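# Pull the cap off a marker, leave both on desk

## Task

Take the cap off the marker so that the marker and its cap both end up lying on the desk, then open the grippers and pull the robot's arms away from them; the robot must stay upright and level, since toppling or finishing with a lean counts as failure.

## Robot and tools

ROBOT. A LinearBot: a base that can drive in any direction, topped by a column about 1.75 m high. A carriage slides 0 to 1 m along the column (lift_m) and carries two identical six-joint arms, each ending in a two-finger gripper. Arm bases sit roughly 0.57 m + lift_m above the floor; parts of the carriage hang about 0.15 m lower than that. A hand reaches up to 0.78 m from its shoulder but only about 0.38 m below its arm base. A hand is about 0.16 m long and 0.1 m wide (0.14 m when open). Parked arm joints 1 to 6 read 0, 0.05, 0.05, 1.45, 0, 0; parked, the robot is about 0.95 m wide and 0.7 m long. The wheel motors are weak (2 N m), so a light push already ends a drive.

CAMERAS. carriage_camera is fixed on the carriage, facing forward and tilted about 20 degrees down. left_wrist_camera and right_wrist_camera look out beyond the fingertips. All images are 672x504 pixels; vertical fields of view are about 88, 78 and 55 degrees respectively.

FRAMES. Base frame: origin on the floor below the base centre, x forward, y left, z up. left_hand and right_hand are reported in it as the point between that hand's pads, with quat_wxyz rotating base axes into hand axes; hand z runs along the fingers and the fingers open along hand y. A hand pointing straight up with joints 1, 5, 6 at 0 gives (1, 0, 0, 0). Hand readings can be off, more so at long reach. base_odometry is relative to the base's pose at the start; it counts wheel rotation, so slip shows up as travel. Heading is in radians, left positive, -3.142 to 3.142.

execute_actions. Arguments: actions, a list holding one action or nothing (empty just returns state and images); cameras, an optional list of carriage_camera, left_wrist_camera, right_wrist_camera or all (omitted, null or all gives every camera; [] gives none). An action may contain base, joints or both; they start together and may finish at different times. base holds exactly one relative move, measured from the base's last reported position: translate_m, metres, forward positive, -2 to 2; strafe_m, metres, left positive, -2 to 2; rotate_rad, radians, counter-clockwise positive, -6.3 to 6.3. joints is a single object for the lift and both arms, keyed by name, each value an absolute target: lift_m 0 to 1 m; left_/right_joint1_rad -2.617 to 3.054 (arm swing about vertical, 0 forward, positive left); joint2 0 to 3.141 (shoulder: 0 upper arm back and level, 1.57 vertical, 3.14 forward and level); joint3 0 to 3.141 (elbow, 0 folded, 3.14 straight); joint4 -1.57 to 1.57 (wrist pitch, positive lifts fingertips); joint5 -1.57 to 1.57 (wrist yaw, positive turns fingertips to the right, opposite to joint1); joint6 -2.094 to 2.094 (roll about the finger axis, positive clockwise seen from the forearm); left_/right_gripper_m 0 to 0.093 m pad gap. Done tolerances: lift 0.004, joint1 0.02, joints 2-3 0.055, joint4 0.04, joints 5-6 0.02, gripper 0.004. An action lasts at most 15 s. Any joint or the base left out may keep driving toward its previous target without being reported. Unknown keys or values out of range get the call rejected with no motion. Once a result reports a stop, the remaining execute_actions, wait and finished_scene calls in that same reply are skipped.

wait: seconds, 0 to 10; nothing new is commanded and the world keeps running; returns state and images. zoom_image: camera plus region [x0, y0, x1, y1] in pixels of that camera's latest full image, origin top-left, at most 504 by 504. finished_scene: scene, the current scene number; ends it for good after the last command has been held, and reports success. The goal must already hold and keep holding. Replying with no tool call ends everything.

RESULTS. The pictures line lists cameras in image order. base_status and joint_status per motion: done (for the base, wheels turned as commanded, slip or not; a 1-2 mm move may fall short and still say done), off_target (resting away from target, maybe still pushing; normal for a gripper holding something), contact_stop or time_out (target dropped, holding in place), not_followed (arm targets withheld by a self-collision check, after a 'joint command not followed' line with a cause; the targets may be retried on later actions until valid ones are sent), limit_stop_at_motor_heat (resend the target). on_its_own covers what was not commanded; 'held at' is a held target, not a position. motor_effort gives percent of maximum, positive toward higher joint values, with the peak of the last action in brackets; readings carry fixed bias and noise. A lift effort that keeps dropping while lowering means a hand or load is resting on something. drive_wheels staying higher at rest than after a free move means the base is still pressing. Joint torques are noisy totals, nonzero in free air. ARM HIT flags a hard hit on the robot itself; MOTOR HOT warns at 75 °C; OVER-TEMPERATURE FAULT marks a heat stop (90 °C freezes that arm 10 s; 100 °C makes it go limp and drop).

CAUTIONS. The base stops only after contact, sometimes late; after an arm touch it may roll about 0.3 m further. Arms and grippers never stop on contact; a blocked arm keeps pressing and snaps to target when freed. After a blocked drive, back up about 0.2 m along the path (undo a turn), repeat if still pressed. Never reverse into a table edge the column is under. Grip force is about 45 to 60 N per pad. A level hand sags 10 to 17 cm under 1 kg. Keep the arms from colliding or squeezing each other; to untangle, move the withheld arm away first, the other in a later action. Tipping is likeliest with the carriage high, arms extended, loads held, pulling, or abrupt drive stops; only images reveal a lean. Stretched arms overheat fast, even empty, and heat builds while you think. Avoid drops, slips, slams and hard pushes; keep robot motion time short.

Each tool is called by a JSON object that holds its "fn" and its "kwargs".

## Session

{"fn": "execute_actions", "kwargs": {"actions": []}}

Scene clock: 0.00 s.
Joint torques (N m, as the arm reports them, + toward a larger angle): no reading
base_odometry: x=+0.000 y=+0.000 heading=+0.000 (m, m, rad; odometry frame)
base_status: not commanded
joint_positions: lift_m=+0.303 left_joint1_rad=-0.010 left_joint2_rad=+0.072 left_joint3_rad=+0.046 left_joint4_rad=+1.479 left_joint5_rad=+0.044 left_joint6_rad=-0.028 left_gripper_m=+0.095 right_joint1_rad=-0.022 right_joint2_rad=+0.063 right_joint3_rad=+0.034 right_joint4_rad=+1.428 right_joint5_rad=-0.039 right_joint6_rad=+0.044 right_gripper_m=+0.095
joint_status: not commanded
motor_effort: lift_m=+26 drive_wheels=-3 (%)
left_hand: x=+0.3138 y=+0.3017 z=+1.2996 quat_wxyz=(+0.998, +0.022, +0.059, -0.020) (m; base frame)
right_hand: x=+0.3271 y=-0.3038 z=+1.2946 quat_wxyz=(+0.996, -0.017, +0.086, +0.012) (m; base frame)
pictures: carriage_camera, left_wrist_camera, right_wrist_camera
Images, in order (width x height): carriage_camera 672x504, left_wrist_camera 672x504, right_wrist_camera 672x504.

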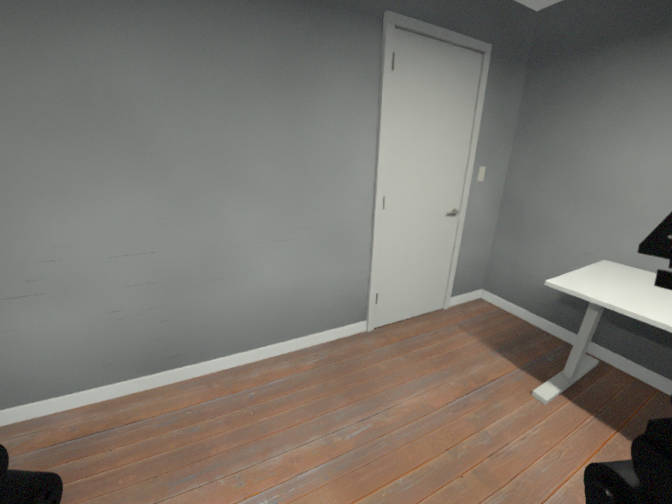

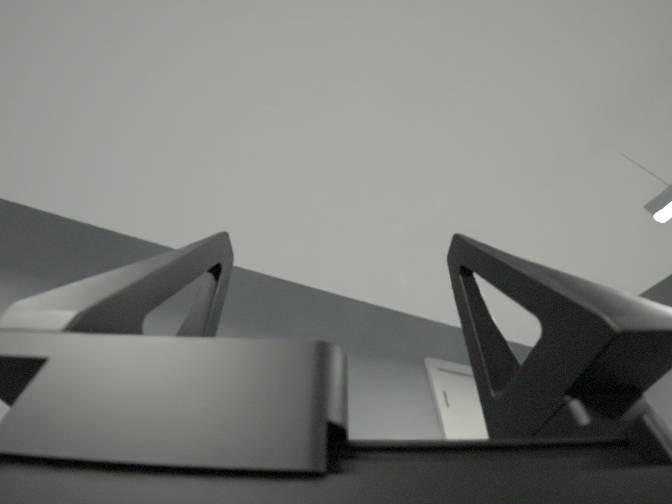

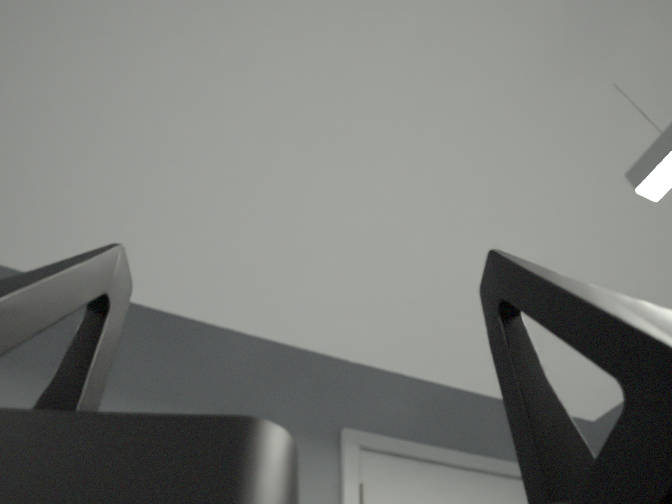

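{"fn": "execute_actions", "kwargs": {"actions": [{"base":{"rotate_rad":-1.15},"joints":{"lift_m":0.45}}], "cameras": ["carriage_camera"]}}

Scene clock: 5.63 s.
Joint torques (N m, as the arm reports them, + toward a larger angle): left_arm=[-0.21  4.49  6.17 -0.43 -0.12  0.02] | right_arm=[-0.49  4.14  6.11 -0.21  0.08 -0.04]
base_odometry: x=+0.000 y=+0.000 heading=-1.149 (m, m, rad; odometry frame)
base_status: done
joint_positions: lift_m=+0.450 left_joint1_rad=-0.010 left_joint2_rad=+0.072 left_joint3_rad=+0.046 left_joint4_rad=+1.479 left_joint5_rad=+0.044 left_joint6_rad=-0.028 left_gripper_m=+0.095 right_joint1_rad=-0.022 right_joint2_rad=+0.063 right_joint3_rad=+0.034 right_joint4_rad=+1.427 right_joint5_rad=-0.039 right_joint6_rad=+0.044 right_gripper_m=+0.095
joint_status: all done
motor_effort: lift_m=+31(38) drive_wheels=+9(30) (%)
left_hand: x=+0.3137 y=+0.3017 z=+1.4466 quat_wxyz=(+0.998, +0.022, +0.059, -0.020) (m; base frame)
right_hand: x=+0.3272 y=-0.3038 z=+1.4416 quat_wxyz=(+0.996, -0.017, +0.086, +0.012) (m; base frame)
pictures: carriage_camera
Images, in order (width x height): carriage_camera 672x504.

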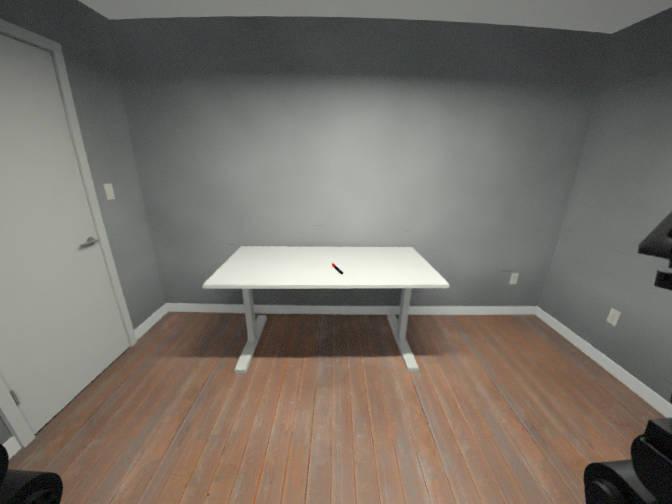

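{"fn": "execute_actions", "kwargs": {"actions": [{"base":{"translate_m":0.8},"joints":{"left_joint2_rad":1.8,"left_joint3_rad":1.4,"left_joint4_rad":-1.17,"right_joint2_rad":1.8,"right_joint3_rad":1.4,"right_joint4_rad":-1.17,"lift_m":0.45}}]}}

Scene clock: 13.17 s.
Joint torques (N m, as the arm reports them, + toward a larger angle): left_arm=[-0.2  -9.48  8.12  0.28 -0.07  0.04] | right_arm=[-0.64 -9.73  7.73  0.29  0.06 -0.06]
base_odometry: x=+0.327 y=-0.730 heading=-1.150 (m, m, rad; odometry frame)
base_status: done
joint_positions: lift_m=+0.450 left_joint1_rad=-0.010 left_joint2_rad=+1.797 left_joint3_rad=+1.382 left_joint4_rad=-1.165 left_joint5_rad=+0.044 left_joint6_rad=-0.028 left_gripper_m=+0.095 right_joint1_rad=-0.022 right_joint2_rad=+1.805 right_joint3_rad=+1.382 right_joint4_rad=-1.164 right_joint5_rad=-0.039 right_joint6_rad=+0.044 right_gripper_m=+0.095
joint_status: all done
motor_effort: lift_m=+31(28) drive_wheels=-8(43) (%)
left_hand: x=+0.6073 y=+0.2987 z=+1.0978 quat_wxyz=(-0.004, -0.009, +1.000, -0.022) (m; base frame)
right_hand: x=+0.6072 y=-0.3101 z=+1.0949 quat_wxyz=(-0.008, +0.033, +0.999, +0.020) (m; base frame)
pictures: carriage_camera, left_wrist_camera, right_wrist_camera
Images, in order (width x height): carriage_camera 672x504, left_wrist_camera 672x504, right_wrist_camera 672x504.

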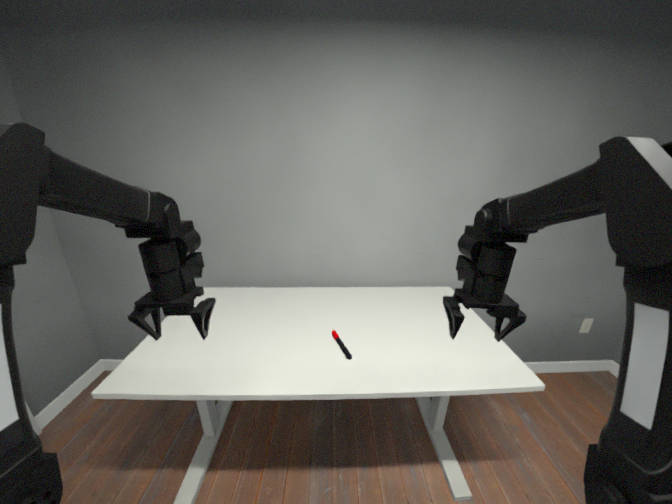

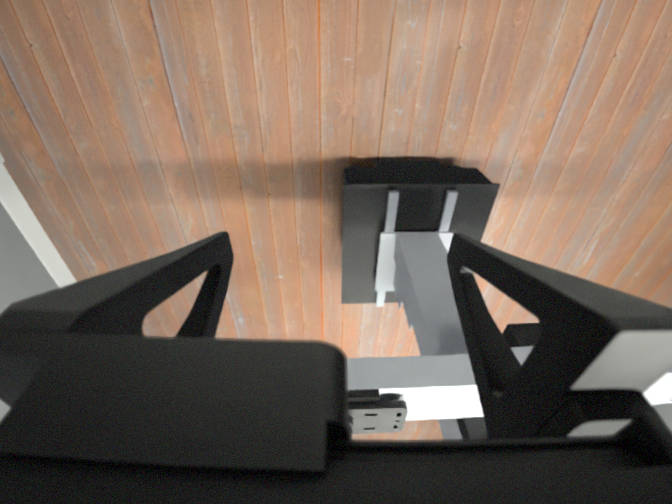

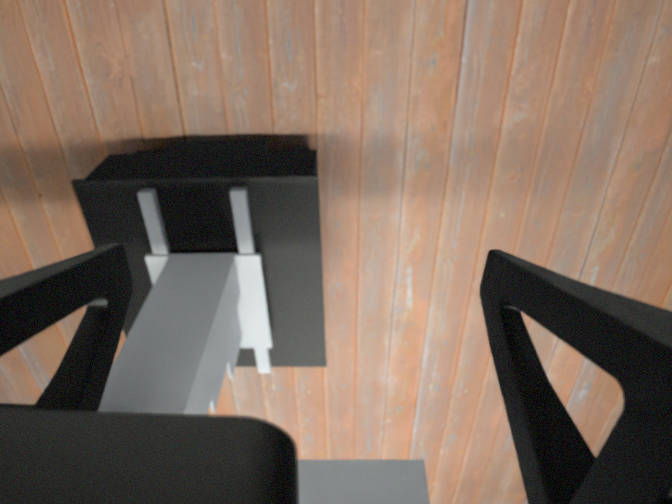

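{"fn": "execute_actions", "kwargs": {"actions": [{"base":{"translate_m":0.37},"joints":{"right_joint6_rad":-0.35,"left_joint6_rad":-1.57}}], "cameras": []}}

{"fn": "execute_actions", "kwargs": {"actions": [{"base":{"strafe_m":0.3},"joints":{"lift_m":0.2}}]}}

Scene clock: 30.30 s.
Joint torques (N m, as the arm reports them, + toward a larger angle): left_arm=[-0.18 -9.43  8.01  0.17 -0.15 -0.07] | right_arm=[-0.67 -9.61  7.74  0.25  0.02 -0.16]
base_odometry: x=+0.477 y=-1.068 heading=-1.151 (m, m, rad; odometry frame)
base_status: done
joint_positions: lift_m=+0.450 left_joint1_rad=-0.010 left_joint2_rad=+1.797 left_joint3_rad=+1.382 left_joint4_rad=-1.165 left_joint5_rad=+0.044 left_joint6_rad=-1.561 left_gripper_m=+0.095 right_joint1_rad=-0.022 right_joint2_rad=+1.805 right_joint3_rad=+1.382 right_joint4_rad=-1.164 right_joint5_rad=-0.039 right_joint6_rad=-0.341 right_gripper_m=+0.095
joint_status: all done
motor_effort: lift_m=+26(29) drive_wheels=-9(33) (%)
left_hand: x=+0.6072 y=+0.2987 z=+1.0978 quat_wxyz=(-0.019, -0.700, +0.714, -0.013) (m; base frame)
right_hand: x=+0.6071 y=-0.3101 z=+1.0949 quat_wxyz=(-0.005, -0.159, +0.987, +0.021) (m; base frame)
pictures: none
No camera images: the call's "cameras" was empty. Leave "cameras" out to get every camera's image.

Scene clock: 32.87 s.
Joint torques (N m, as the arm reports them, + toward a larger angle): left_arm=[-0.24 -9.51  7.35  0.2  -0.15 -0.07] | right_arm=[-0.47 -9.66  7.21  0.27  0.02 -0.15]
base_odometry: x=+0.751 y=-0.946 heading=-1.151 (m, m, rad; odometry frame)
base_status: done
joint_positions: lift_m=+0.200 left_joint1_rad=-0.010 left_joint2_rad=+1.797 left_joint3_rad=+1.392 left_joint4_rad=-1.165 left_joint5_rad=+0.044 left_joint6_rad=-1.561 left_gripper_m=+0.095 right_joint1_rad=-0.022 right_joint2_rad=+1.805 right_joint3_rad=+1.390 right_joint4_rad=-1.165 right_joint5_rad=-0.039 right_joint6_rad=-0.341 right_gripper_m=+0.095
joint_status: all done
motor_effort: lift_m=+24(24) drive_wheels=-4(31) (%)
left_hand: x=+0.6097 y=+0.2987 z=+0.8505 quat_wxyz=(-0.016, -0.700, +0.714, -0.015) (m; base frame)
right_hand: x=+0.6092 y=-0.3102 z=+0.8478 quat_wxyz=(-0.001, -0.159, +0.987, +0.020) (m; base frame)
pictures: carriage_camera, left_wrist_camera, right_wrist_camera
Images, in order (width x height): carriage_camera 672x504, left_wrist_camera 672x504, right_wrist_camera 672x504.

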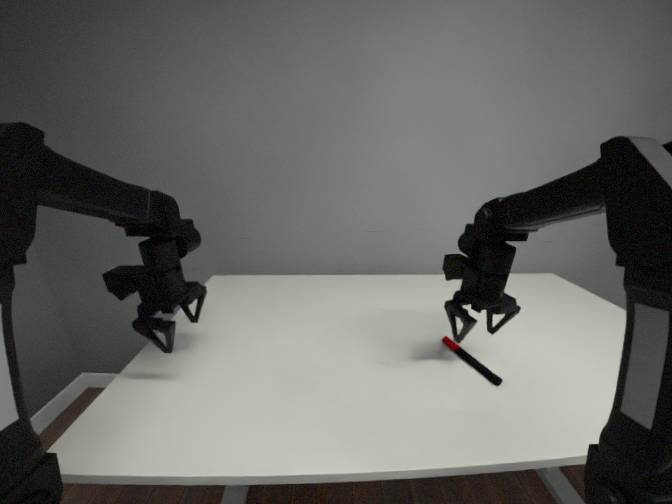

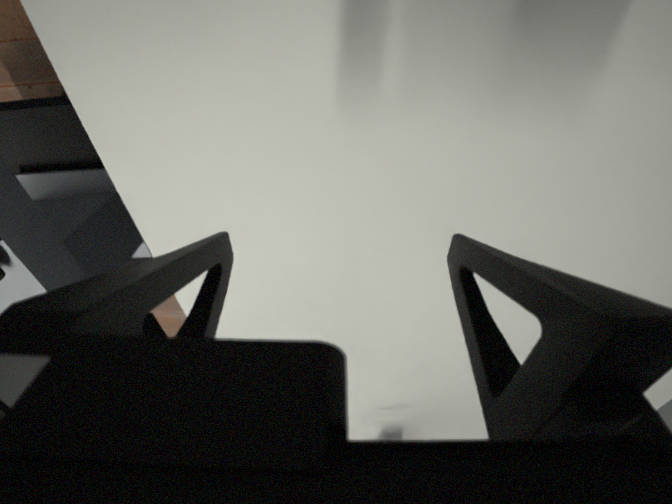

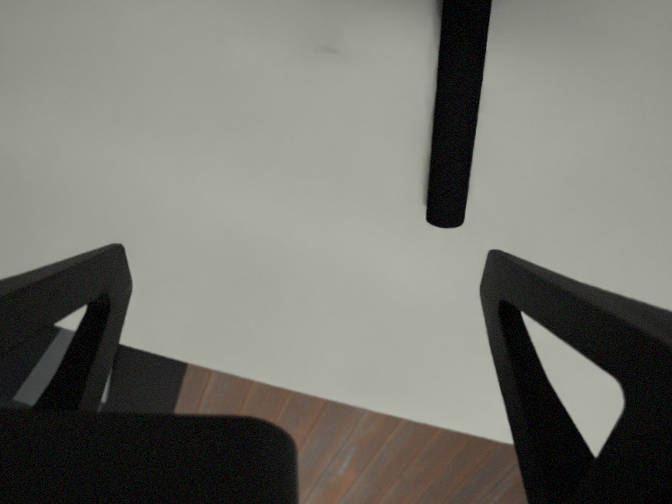

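{"fn": "execute_actions", "kwargs": {"actions": [{"joints":{"lift_m":0.47}}], "cameras": []}}

{"fn": "execute_actions", "kwargs": {"actions": [{"base":{"translate_m":0.12},"joints":{"left_joint2_rad":2.5,"left_joint3_rad":1.26,"left_joint4_rad":-0.33,"right_joint2_rad":2.5,"right_joint3_rad":1.26,"right_joint4_rad":-0.33,"lift_m":0.45}}]}}

Scene clock: 44.37 s.
Joint torques (N m, as the arm reports them, + toward a larger angle): left_arm=[-0.15 -9.58  7.34  0.2  -0.16 -0.08] | right_arm=[-0.6  -9.81  7.1   0.27  0.01 -0.12]
base_odometry: x=+0.751 y=-0.946 heading=-1.151 (m, m, rad; odometry frame)
base_status: not commanded
joint_positions: lift_m=+0.470 left_joint1_rad=-0.010 left_joint2_rad=+1.799 left_joint3_rad=+1.392 left_joint4_rad=-1.165 left_joint5_rad=+0.044 left_joint6_rad=-1.561 left_gripper_m=+0.095 right_joint1_rad=-0.022 right_joint2_rad=+1.806 right_joint3_rad=+1.390 right_joint4_rad=-1.165 right_joint5_rad=-0.039 right_joint6_rad=-0.341 right_gripper_m=+0.095
joint_status: all done
motor_effort: lift_m=+30(35) drive_wheels=-3(3) (%)
left_hand: x=+0.6097 y=+0.2987 z=+1.1194 quat_wxyz=(-0.016, -0.700, +0.714, -0.015) (m; base frame)
right_hand: x=+0.6092 y=-0.3102 z=+1.1168 quat_wxyz=(-0.001, -0.159, +0.987, +0.020) (m; base frame)
pictures: none
No camera images: the call's "cameras" was empty. Leave "cameras" out to get every camera's image.

Scene clock: 46.13 s.
Joint torques (N m, as the arm reports them, + toward a larger angle): left_arm=[ -0.13 -13.12   2.92   0.35  -0.16  -0.08] | right_arm=[ -0.61 -13.24   3.35   0.45   0.01  -0.15]
base_odometry: x=+0.801 y=-1.056 heading=-1.150 (m, m, rad; odometry frame)
base_status: done
joint_positions: lift_m=+0.450 left_joint1_rad=-0.010 left_joint2_rad=+2.497 left_joint3_rad=+1.275 left_joint4_rad=-0.336 left_joint5_rad=+0.044 left_joint6_rad=-1.561 left_gripper_m=+0.095 right_joint1_rad=-0.022 right_joint2_rad=+2.507 right_joint3_rad=+1.268 right_joint4_rad=-0.342 right_joint5_rad=-0.039 right_joint6_rad=-0.341 right_gripper_m=+0.095
joint_status: all done
motor_effort: lift_m=+22(25) drive_wheels=-6(27) (%)
left_hand: x=+0.6558 y=+0.2983 z=+0.8338 quat_wxyz=(-0.011, -0.700, +0.714, -0.020) (m; base frame)
right_hand: x=+0.6483 y=-0.3111 z=+0.8292 quat_wxyz=(-0.002, -0.159, +0.987, +0.020) (m; base frame)
pictures: carriage_camera, left_wrist_camera, right_wrist_camera
Images, in order (width x height): carriage_camera 672x504, left_wrist_camera 672x504, right_wrist_camera 672x504.

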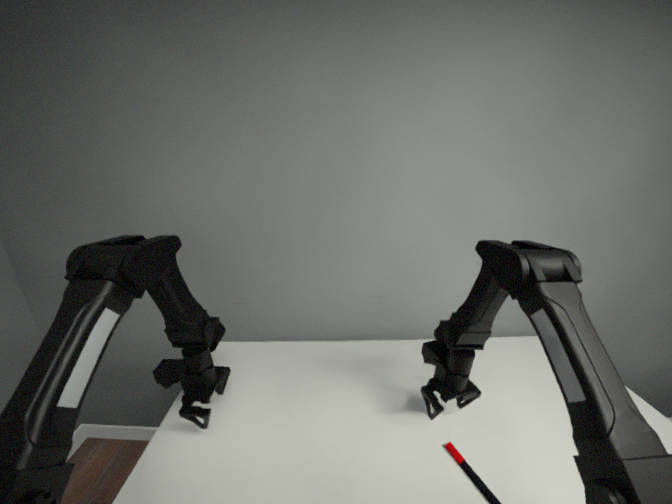

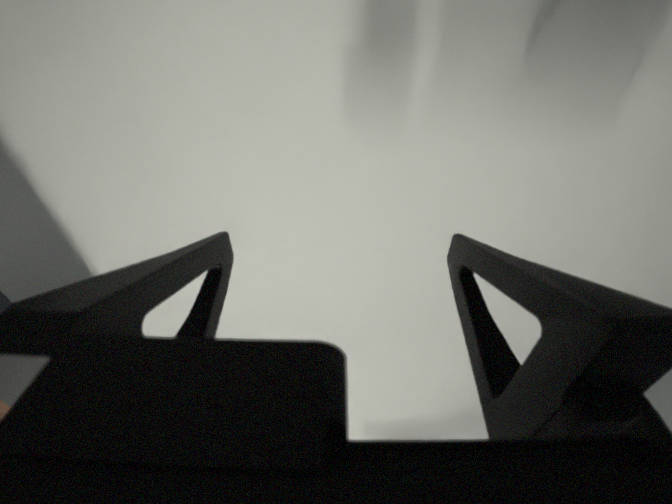

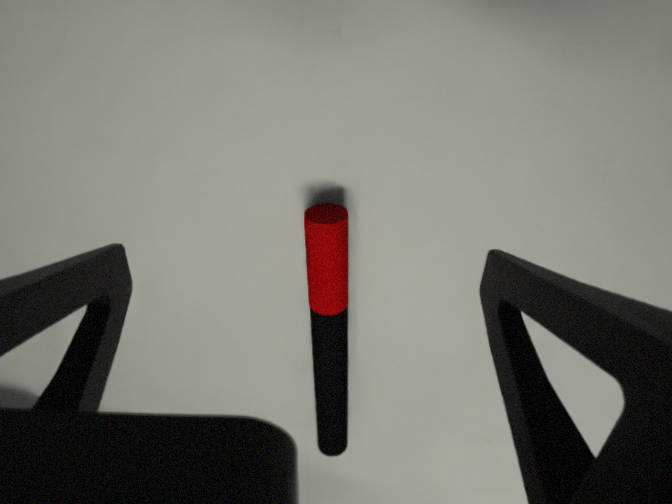

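{"fn": "execute_actions", "kwargs": {"actions": [{"base":{"translate_m":-0.04},"joints":{"lift_m":0.39}}], "cameras": ["carriage_camera","right_wrist_camera"]}}

Scene clock: 49.77 s.
Joint torques (N m, as the arm reports them, + toward a larger angle): left_arm=[ -0.14 -13.48   2.95   0.3   -0.16  -0.07] | right_arm=[ -0.54 -13.44   3.3    0.38  -0.01  -0.12]
base_odometry: x=+0.784 y=-1.019 heading=-1.151 (m, m, rad; odometry frame)
base_status: done
joint_positions: lift_m=+0.390 left_joint1_rad=-0.010 left_joint2_rad=+2.501 left_joint3_rad=+1.275 left_joint4_rad=-0.331 left_joint5_rad=+0.044 left_joint6_rad=-1.561 left_gripper_m=+0.095 right_joint1_rad=-0.022 right_joint2_rad=+2.510 right_joint3_rad=+1.268 right_joint4_rad=-0.337 right_joint5_rad=-0.039 right_joint6_rad=-0.341 right_gripper_m=+0.095
joint_status: all done
motor_effort: lift_m=+23(21) drive_wheels=+4(30) (%)
left_hand: x=+0.6560 y=+0.2983 z=+0.7724 quat_wxyz=(-0.011, -0.700, +0.714, -0.020) (m; base frame)
right_hand: x=+0.6488 y=-0.3111 z=+0.7682 quat_wxyz=(+0.000, -0.159, +0.987, +0.020) (m; base frame)
pictures: carriage_camera, right_wrist_camera
Images, in order (width x height): carriage_camera 672x504, right_wrist_camera 672x504.

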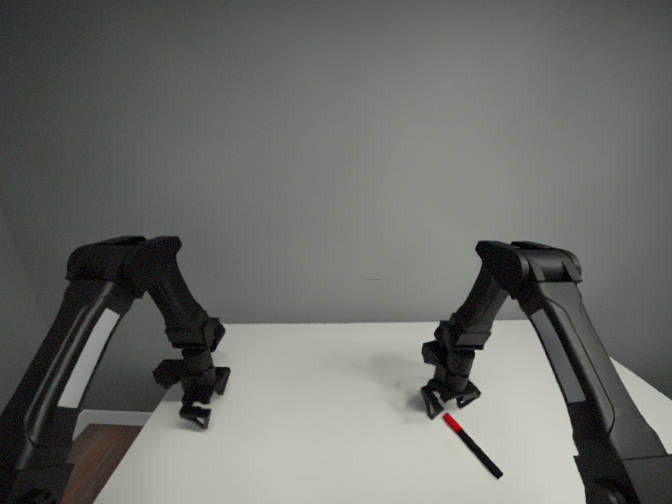

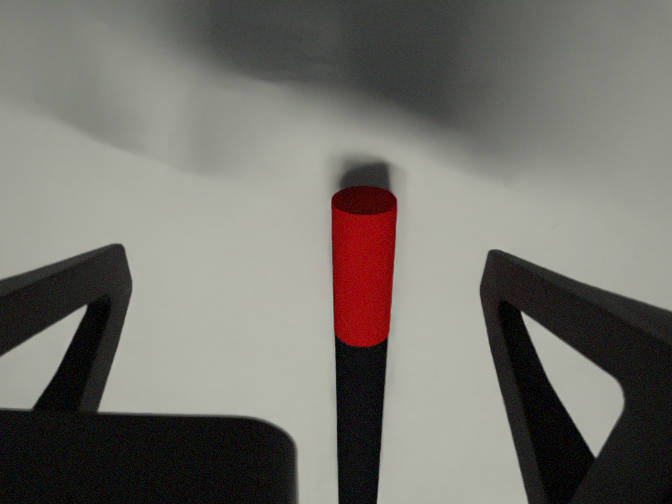

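{"fn": "execute_actions", "kwargs": {"actions": [{"base":{"translate_m":-0.025},"joints":{"lift_m":0.355,"right_joint1_rad":-0.09,"right_joint6_rad":-0.42}}], "cameras": ["carriage_camera","right_wrist_camera"]}}

Scene clock: 53.33 s.
Joint torques (N m, as the arm reports them, + toward a larger angle): left_arm=[ -0.1  -13.48   2.91   0.28  -0.16  -0.07] | right_arm=[ -0.34 -13.06   3.44   0.38  -0.01  -0.15]
base_odometry: x=+0.774 y=-0.996 heading=-1.151 (m, m, rad; odometry frame)
base_status: done
joint_positions: lift_m=+0.355 left_joint1_rad=-0.010 left_joint2_rad=+2.501 left_joint3_rad=+1.275 left_joint4_rad=-0.329 left_joint5_rad=+0.045 left_joint6_rad=-1.561 left_gripper_m=+0.095 right_joint1_rad=-0.092 right_joint2_rad=+2.506 right_joint3_rad=+1.268 right_joint4_rad=-0.331 right_joint5_rad=-0.035 right_joint6_rad=-0.412 right_gripper_m=+0.095
joint_status: all done
motor_effort: lift_m=+24(25) drive_wheels=+6(29) (%)
left_hand: x=+0.6562 y=+0.2982 z=+0.7372 quat_wxyz=(-0.011, -0.700, +0.714, -0.021) (m; base frame)
right_hand: x=+0.6504 y=-0.3376 z=+0.7346 quat_wxyz=(+0.005, -0.159, +0.987, +0.017) (m; base frame)
pictures: carriage_camera, right_wrist_camera
Images, in order (width x height): carriage_camera 672x504, right_wrist_camera 672x504.

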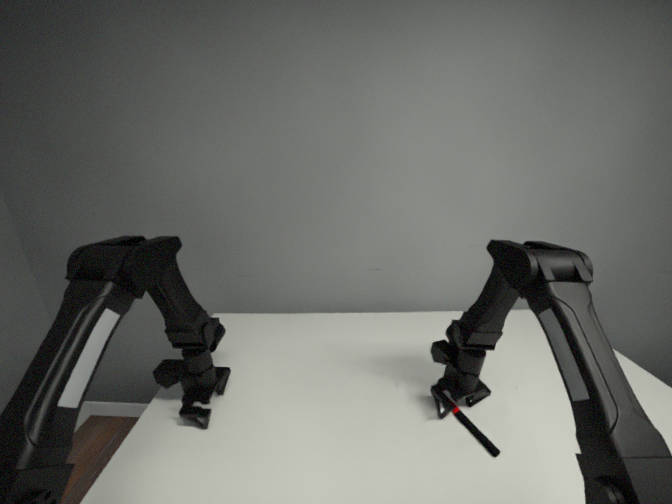

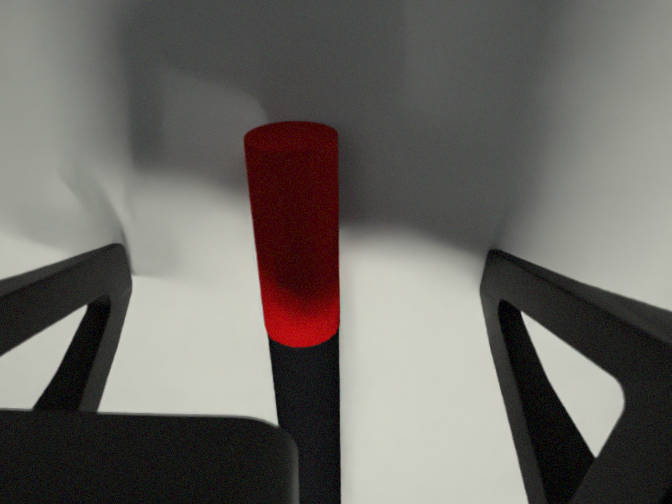

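{"fn": "execute_actions", "kwargs": {"actions": [{"base":{"translate_m":0.008},"joints":{"lift_m":0.359}}], "cameras": []}}

{"fn": "execute_actions", "kwargs": {"actions": [{"joints":{"right_gripper_m":0}}], "cameras": ["right_wrist_camera"]}}

{"fn": "execute_actions", "kwargs": {"actions": [{"joints":{"lift_m":0.42,"right_joint1_rad":0.55,"right_joint6_rad":2.05,"left_joint1_rad":-0.2,"left_joint6_rad":-1.9}}]}}

Scene clock: 57.33 s.
Joint torques (N m, as the arm reports them, + toward a larger angle): left_arm=[ -0.16 -13.37   3.04   0.28  -0.15  -0.07] | right_arm=[ -0.41 -13.08   3.31   0.37  -0.04  -0.12]
base_odometry: x=+0.777 y=-1.004 heading=-1.151 (m, m, rad; odometry frame)
base_status: done
joint_positions: lift_m=+0.359 left_joint1_rad=-0.010 left_joint2_rad=+2.500 left_joint3_rad=+1.274 left_joint4_rad=-0.330 left_joint5_rad=+0.045 left_joint6_rad=-1.561 left_gripper_m=+0.095 right_joint1_rad=-0.092 right_joint2_rad=+2.505 right_joint3_rad=+1.268 right_joint4_rad=-0.332 right_joint5_rad=-0.035 right_joint6_rad=-0.412 right_gripper_m=+0.095
joint_status: all done
motor_effort: lift_m=+30(32) drive_wheels=-1(35) (%)
left_hand: x=+0.6562 y=+0.2982 z=+0.7409 quat_wxyz=(-0.010, -0.700, +0.714, -0.021) (m; base frame)
right_hand: x=+0.6505 y=-0.3376 z=+0.7383 quat_wxyz=(+0.005, -0.159, +0.987, +0.017) (m; base frame)
pictures: none
No camera images: the call's "cameras" was empty. Leave "cameras" out to get every camera's image.

Scene clock: 58.07 s.
Joint torques (N m, as the arm reports them, + toward a larger angle): left_arm=[ -0.2  -13.38   3.01   0.28  -0.15  -0.07] | right_arm=[ -0.43 -13.     3.23   0.36  -0.02  -0.12]
base_odometry: x=+0.777 y=-1.004 heading=-1.151 (m, m, rad; odometry frame)
base_status: not commanded
joint_positions: lift_m=+0.359 left_joint1_rad=-0.010 left_joint2_rad=+2.500 left_joint3_rad=+1.274 left_joint4_rad=-0.330 left_joint5_rad=+0.045 left_joint6_rad=-1.561 left_gripper_m=+0.095 right_joint1_rad=-0.092 right_joint2_rad=+2.505 right_joint3_rad=+1.268 right_joint4_rad=-0.332 right_joint5_rad=-0.035 right_joint6_rad=-0.412 right_gripper_m=+0.018
joint_status: right_gripper_m off_target (ended at +0.018, target +0.000)
motor_effort: lift_m=+29(31) drive_wheels=-1(1) (%)
left_hand: x=+0.6562 y=+0.2982 z=+0.7409 quat_wxyz=(-0.010, -0.700, +0.714, -0.021) (m; base frame)
right_hand: x=+0.6505 y=-0.3376 z=+0.7383 quat_wxyz=(+0.005, -0.159, +0.987, +0.017) (m; base frame)
pictures: right_wrist_camera
Images, in order (width x height): right_wrist_camera 672x504.

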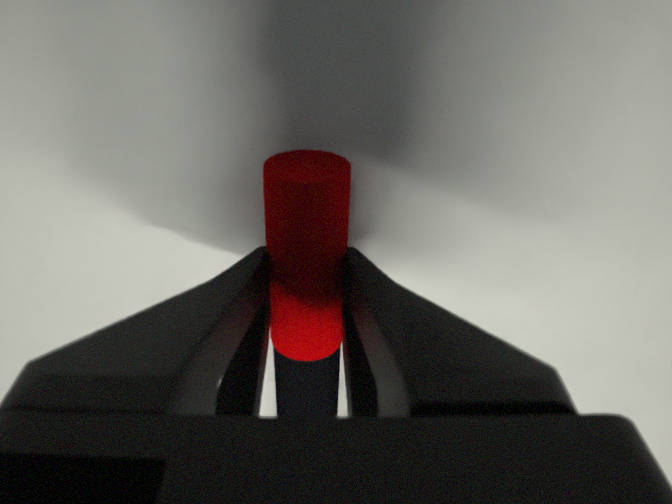

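Scene clock: 60.17 s.
Joint torques (N m, as the arm reports them, + toward a larger angle): left_arm=[  0.36 -13.07   3.01   0.25  -0.18  -0.07] | right_arm=[ -0.83 -12.65   3.31   0.26   0.08   0.1 ]
base_odometry: x=+0.777 y=-1.004 heading=-1.151 (m, m, rad; odometry frame)
base_status: not commanded
joint_positions: lift_m=+0.420 left_joint1_rad=-0.208 left_joint2_rad=+2.496 left_joint3_rad=+1.274 left_joint4_rad=-0.328 left_joint5_rad=+0.047 left_joint6_rad=-1.891 left_gripper_m=+0.095 right_joint1_rad=+0.553 right_joint2_rad=+2.502 right_joint3_rad=+1.268 right_joint4_rad=-0.329 right_joint5_rad=-0.038 right_joint6_rad=+2.041 right_gripper_m=+0.018
joint_status: all done
motor_effort: lift_m=+29(38) drive_wheels=+1(3) (%)
left_hand: x=+0.6478 y=+0.2241 z=+0.8032 quat_wxyz=(-0.016, -0.745, +0.666, -0.020) (m; base frame)
right_hand: x=+0.5943 y=-0.1088 z=+0.8004 quat_wxyz=(-0.017, +0.677, +0.736, +0.009) (m; base frame)
pictures: carriage_camera, left_wrist_camera, right_wrist_camera
Images, in order (width x height): carriage_camera 672x504, left_wrist_camera 672x504, right_wrist_camera 672x504.

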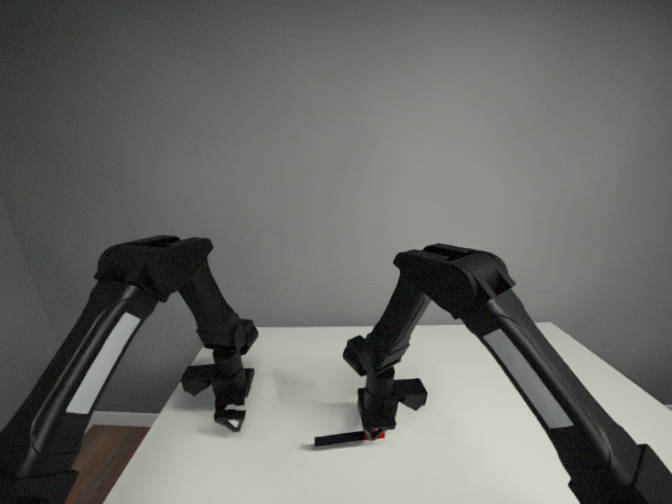

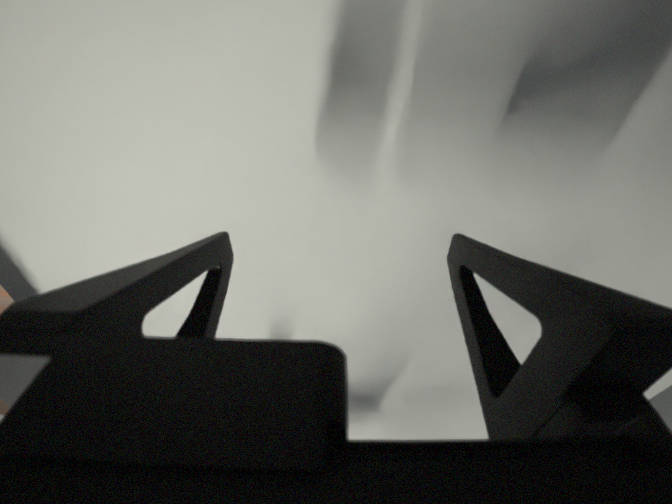

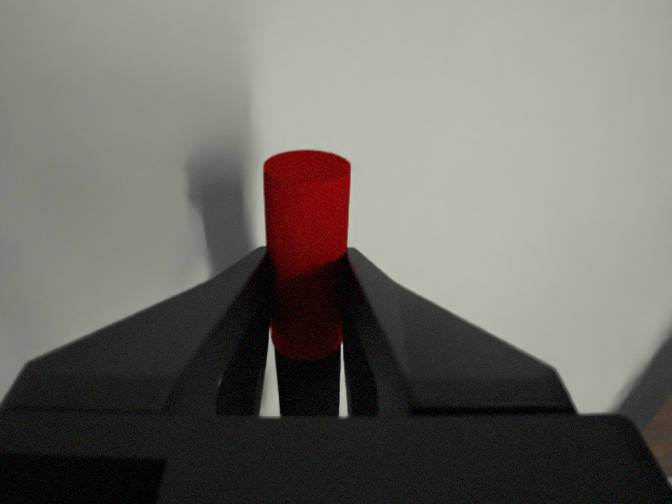

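{"fn": "execute_actions", "kwargs": {"actions": [{"joints":{"lift_m":0.39,"right_joint1_rad":0.47,"left_joint1_rad":-0.5,"left_joint5_rad":0.5,"left_joint6_rad":-2.09,"left_joint2_rad":2.62,"left_joint3_rad":1.5,"left_joint4_rad":-0.45}}]}}

Scene clock: 67.13 s.
Joint torques (N m, as the arm reports them, + toward a larger angle): left_arm=[  0.37 -14.85   5.01   0.08   0.15  -0.1 ] | right_arm=[  0.03 -13.33   3.16   0.15   0.07   0.11]
base_odometry: x=+0.777 y=-1.004 heading=-1.151 (m, m, rad; odometry frame)
base_status: not commanded
joint_positions: lift_m=+0.390 left_joint1_rad=-0.508 left_joint2_rad=+2.625 left_joint3_rad=+1.493 left_joint4_rad=-0.439 left_joint5_rad=+0.498 left_joint6_rad=-2.081 left_gripper_m=+0.095 right_joint1_rad=+0.463 right_joint2_rad=+2.510 right_joint3_rad=+1.268 right_joint4_rad=-0.329 right_joint5_rad=-0.038 right_joint6_rad=+2.041 right_gripper_m=+0.018
joint_status: all done
motor_effort: lift_m=+24(27) drive_wheels=+1(3) (%)
left_hand: x=+0.5985 y=+0.0391 z=+0.7798 quat_wxyz=(-0.237, -0.686, +0.685, -0.068) (m; base frame)
right_hand: x=+0.6090 y=-0.1388 z=+0.7681 quat_wxyz=(-0.018, +0.709, +0.704, +0.006) (m; base frame)
pictures: carriage_camera, left_wrist_camera, right_wrist_camera
Images, in order (width x height): carriage_camera 672x504, left_wrist_camera 672x504, right_wrist_camera 672x504.

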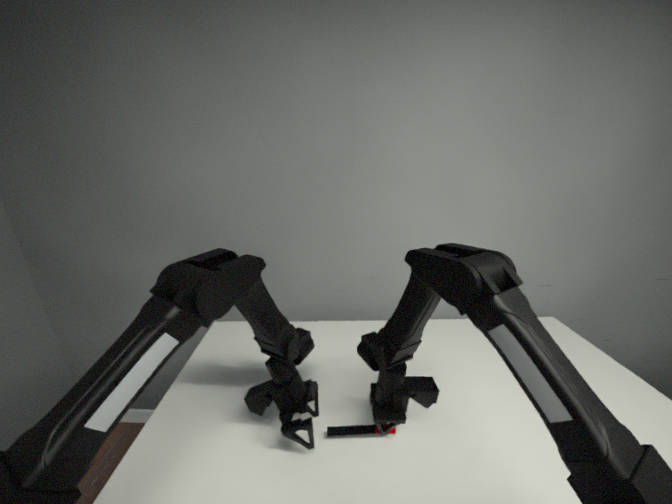

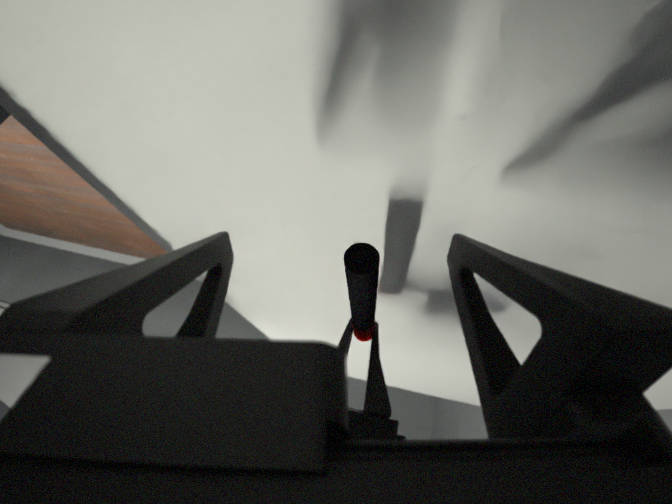

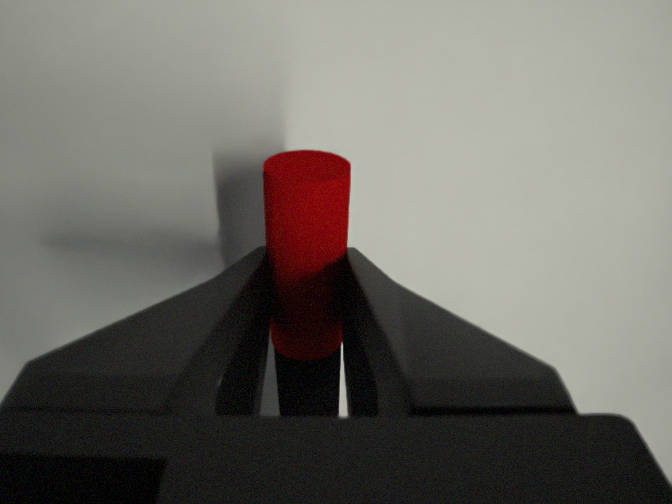

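{"fn": "execute_actions", "kwargs": {"actions": [{"joints":{"lift_m":0.40,"left_joint5_rad":0.9,"left_joint2_rad":2.95,"left_joint3_rad":1.89,"left_joint4_rad":-0.51}}], "cameras": ["carriage_camera","left_wrist_camera"]}}

Scene clock: 73.50 s.
Joint torques (N m, as the arm reports them, + toward a larger angle): left_arm=[  0.35 -16.38   5.81   0.09   0.39  -0.11] | right_arm=[  0.03 -13.15   3.24   0.24   0.1    0.11]
base_odometry: x=+0.777 y=-1.004 heading=-1.151 (m, m, rad; odometry frame)
base_status: not commanded
joint_positions: lift_m=+0.400 left_joint1_rad=-0.508 left_joint2_rad=+2.954 left_joint3_rad=+1.876 left_joint4_rad=-0.506 left_joint5_rad=+0.896 left_joint6_rad=-2.081 left_gripper_m=+0.095 right_joint1_rad=+0.463 right_joint2_rad=+2.505 right_joint3_rad=+1.268 right_joint4_rad=-0.329 right_joint5_rad=-0.038 right_joint6_rad=+2.041 right_gripper_m=+0.018
joint_status: all done
motor_effort: lift_m=+33(38) drive_wheels=+1(6) (%)
left_hand: x=+0.6059 y=-0.0245 z=+0.7604 quat_wxyz=(-0.418, -0.640, +0.635, -0.112) (m; base frame)
right_hand: x=+0.6104 y=-0.1382 z=+0.7795 quat_wxyz=(-0.017, +0.709, +0.705, +0.008) (m; base frame)
pictures: carriage_camera, left_wrist_camera
Images, in order (width x height): carriage_camera 672x504, left_wrist_camera 672x504.

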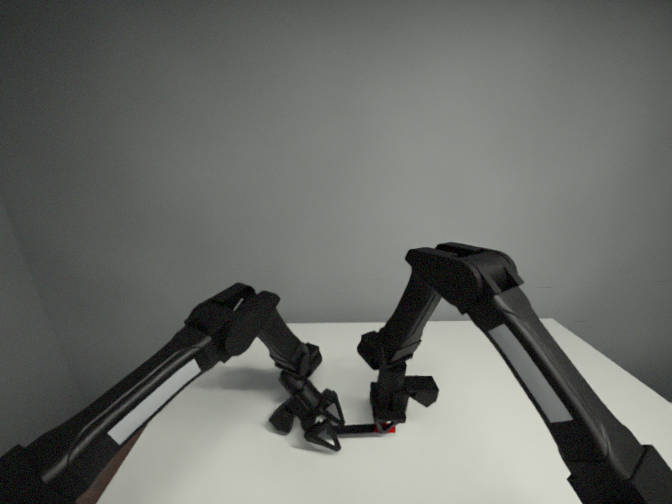

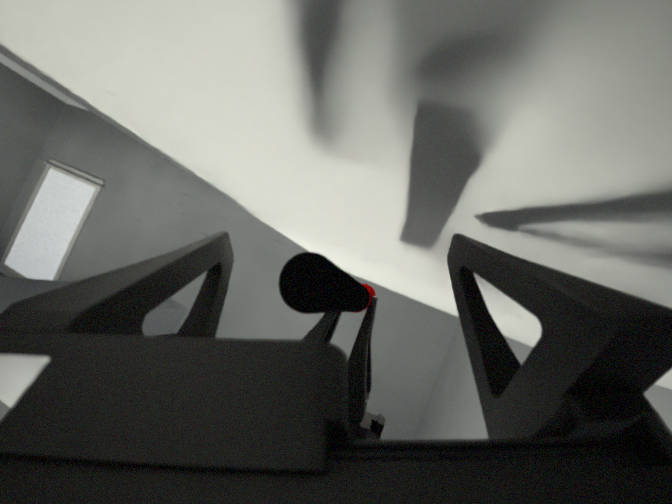

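{"fn": "execute_actions", "kwargs": {"actions": [{"joints":{"left_joint2_rad":2.9,"left_joint1_rad":-0.55,"left_gripper_m":0.05}}], "cameras": ["carriage_camera","left_wrist_camera"]}}

{"fn": "zoom_image", "kwargs": {"camera": "carriage_camera", "region": [250,340,470,500]}}

Scene clock: 79.10 s.
Joint torques (N m, as the arm reports them, + toward a larger angle): left_arm=[ -0.21 -16.46   6.07   0.24   0.36  -0.1 ] | right_arm=[ -0.18 -13.04   3.49   0.22   0.08   0.07]
base_odometry: x=+0.777 y=-1.004 heading=-1.151 (m, m, rad; odometry frame)
base_status: not commanded
joint_positions: lift_m=+0.400 left_joint1_rad=-0.549 left_joint2_rad=+2.903 left_joint3_rad=+1.876 left_joint4_rad=-0.507 left_joint5_rad=+0.899 left_joint6_rad=-2.081 left_gripper_m=+0.050 right_joint1_rad=+0.463 right_joint2_rad=+2.505 right_joint3_rad=+1.268 right_joint4_rad=-0.329 right_joint5_rad=-0.038 right_joint6_rad=+2.041 right_gripper_m=+0.018
joint_status: all done
motor_effort: lift_m=+28(31) drive_wheels=+1(1) (%)
left_hand: x=+0.6049 y=-0.0459 z=+0.7828 quat_wxyz=(-0.416, -0.619, +0.654, -0.126) (m; base frame)
right_hand: x=+0.6104 y=-0.1382 z=+0.7795 quat_wxyz=(-0.017, +0.709, +0.705, +0.008) (m; base frame)
pictures: carriage_camera, left_wrist_camera
Images, in order (width x height): carriage_camera 672x504, left_wrist_camera 672x504.

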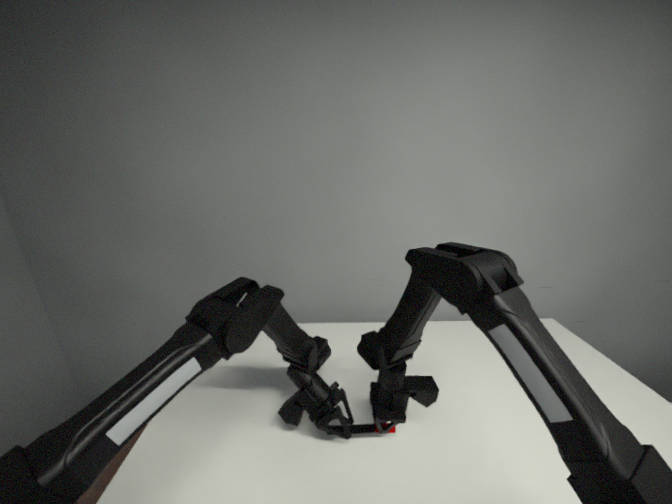

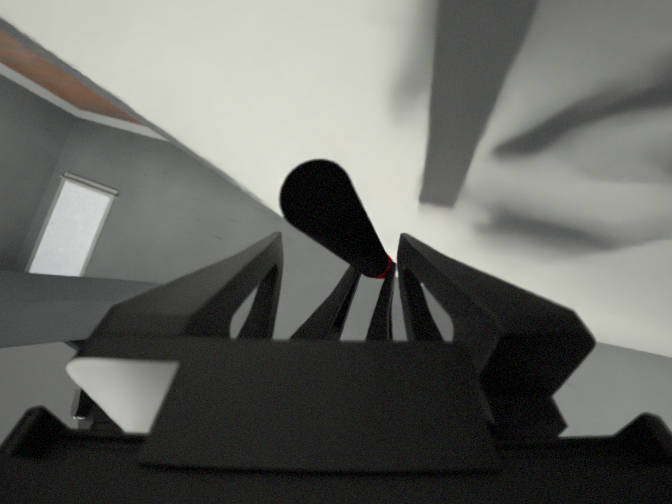

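Region (250, 340, 470, 500) of carriage_camera's 672x504 image, scaled by 2.291, with more detail than that image has; it fills the top 367 rows of this view, and the rest is white.

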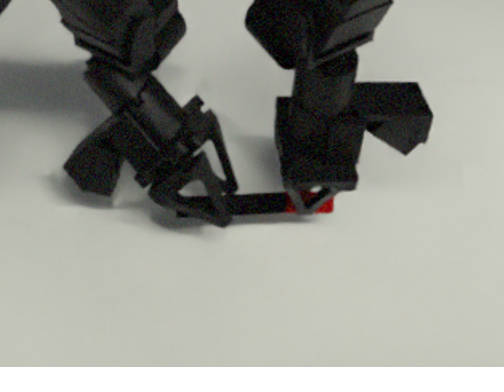

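Slightly high; lower a bit, close, pull.

{"fn": "execute_actions", "kwargs": {"actions": [{"joints":{"left_joint2_rad":2.935}}], "cameras": []}}

{"fn": "execute_actions", "kwargs": {"actions": [{"joints":{"left_gripper_m":0}}], "cameras": ["left_wrist_camera"]}}

{"fn": "execute_actions", "kwargs": {"actions": [{"joints":{"left_joint1_rad":-0.45,"right_joint1_rad":0.3,"right_joint6_rad":1.95,"lift_m":0.385}}]}}

Scene clock: 84.37 s.
Joint torques (N m, as the arm reports them, + toward a larger angle): left_arm=[ -0.27 -15.     5.94   0.22   0.37  -0.09] | right_arm=[ -0.03 -12.78   3.08   0.22   0.03   0.08]
base_odometry: x=+0.777 y=-1.004 heading=-1.151 (m, m, rad; odometry frame)
base_status: not commanded
joint_positions: lift_m=+0.400 left_joint1_rad=-0.549 left_joint2_rad=+2.920 left_joint3_rad=+1.876 left_joint4_rad=-0.507 left_joint5_rad=+0.899 left_joint6_rad=-2.081 left_gripper_m=+0.050 right_joint1_rad=+0.463 right_joint2_rad=+2.505 right_joint3_rad=+1.268 right_joint4_rad=-0.329 right_joint5_rad=-0.038 right_joint6_rad=+2.041 right_gripper_m=+0.018
joint_status: all done
motor_effort: lift_m=+26(29) drive_wheels=+1(1) (%)
left_hand: x=+0.6005 y=-0.0433 z=+0.7755 quat_wxyz=(-0.418, -0.621, +0.652, -0.118) (m; base frame)
right_hand: x=+0.6104 y=-0.1382 z=+0.7795 quat_wxyz=(-0.017, +0.709, +0.705, +0.008) (m; base frame)
pictures: none
No camera images: the call's "cameras" was empty. Leave "cameras" out to get every camera's image.

Scene clock: 84.97 s.
Joint torques (N m, as the arm reports them, + toward a larger angle): left_arm=[ -0.59 -15.24   5.56   0.03   0.71   0.2 ] | right_arm=[ -0.6  -12.78   3.51   0.39   0.31  -0.17]
base_odometry: x=+0.777 y=-1.004 heading=-1.151 (m, m, rad; odometry frame)
base_status: not commanded
joint_positions: lift_m=+0.400 left_joint1_rad=-0.544 left_joint2_rad=+2.922 left_joint3_rad=+1.882 left_joint4_rad=-0.487 left_joint5_rad=+0.867 left_joint6_rad=-2.107 left_gripper_m=+0.018 right_joint1_rad=+0.470 right_joint2_rad=+2.504 right_joint3_rad=+1.264 right_joint4_rad=-0.353 right_joint5_rad=-0.062 right_joint6_rad=+2.062 right_gripper_m=+0.018
joint_status: left_gripper_m off_target (ended at +0.018, target +0.000)
motor_effort: lift_m=+30(30) drive_wheels=+1(2) (%)
left_hand: x=+0.6088 y=-0.0415 z=+0.7713 quat_wxyz=(-0.402, -0.633, +0.651, -0.121) (m; base frame)
right_hand: x=+0.6005 y=-0.1356 z=+0.7794 quat_wxyz=(-0.033, +0.714, +0.699, -0.001) (m; base frame)
pictures: left_wrist_camera
Images, in order (width x height): left_wrist_camera 672x504.

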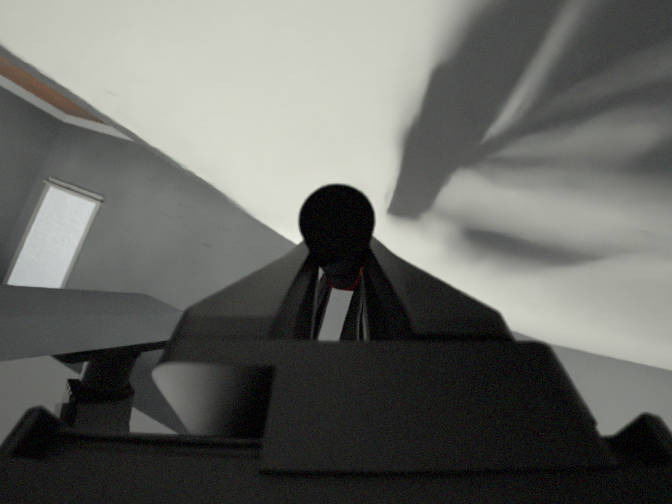

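Scene clock: 85.80 s.
Joint torques (N m, as the arm reports them, + toward a larger angle): left_arm=[ -0.75 -15.82   5.52   0.09   0.45   0.1 ] | right_arm=[  0.18 -12.66   3.49   0.22   0.17  -0.17]
base_odometry: x=+0.777 y=-1.004 heading=-1.151 (m, m, rad; odometry frame)
base_status: not commanded
joint_positions: lift_m=+0.385 left_joint1_rad=-0.441 left_joint2_rad=+2.932 left_joint3_rad=+1.882 left_joint4_rad=-0.496 left_joint5_rad=+0.892 left_joint6_rad=-2.100 left_gripper_m=+0.018 right_joint1_rad=+0.292 right_joint2_rad=+2.502 right_joint3_rad=+1.264 right_joint4_rad=-0.334 right_joint5_rad=-0.048 right_joint6_rad=+1.960 right_gripper_m=+0.018
joint_status: all done
motor_effort: lift_m=+22(25) drive_wheels=-2(5) (%)
left_hand: x=+0.6380 y=-0.0063 z=+0.7561 quat_wxyz=(-0.409, -0.662, +0.613, -0.139) (m; base frame)
right_hand: x=+0.6321 y=-0.1958 z=+0.7653 quat_wxyz=(-0.022, +0.741, +0.672, +0.010) (m; base frame)
pictures: carriage_camera, left_wrist_camera, right_wrist_camera
Images, in order (width x height): carriage_camera 672x504, left_wrist_camera 672x504, right_wrist_camera 672x504.

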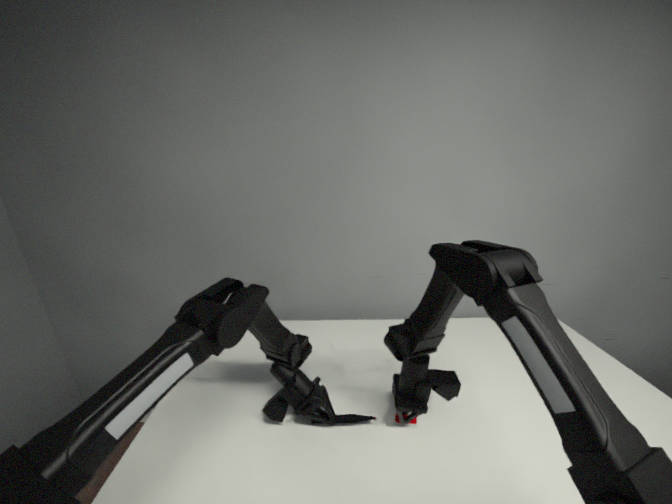

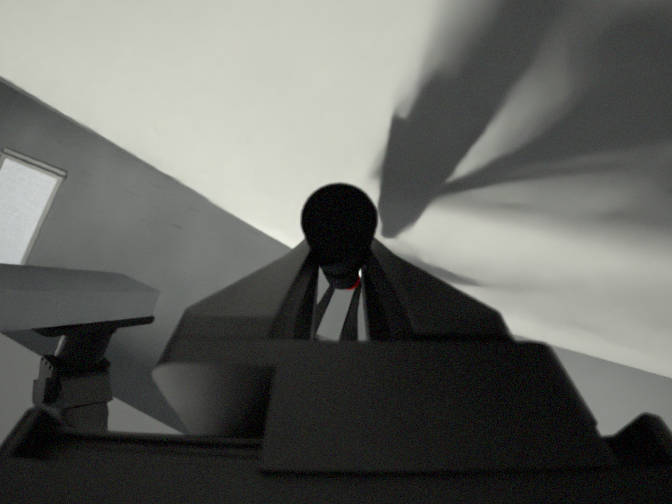

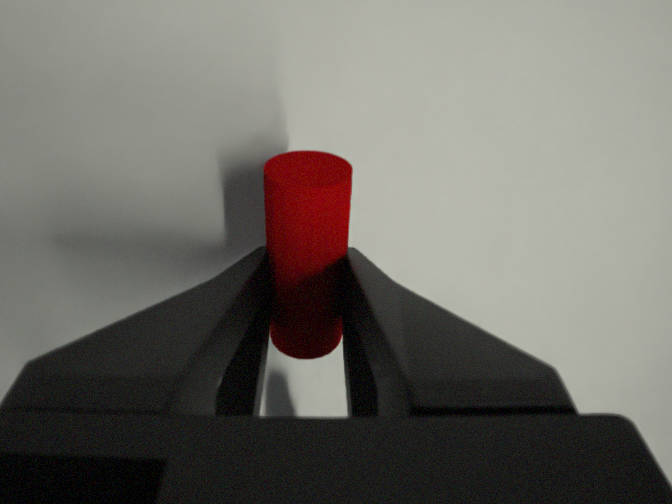

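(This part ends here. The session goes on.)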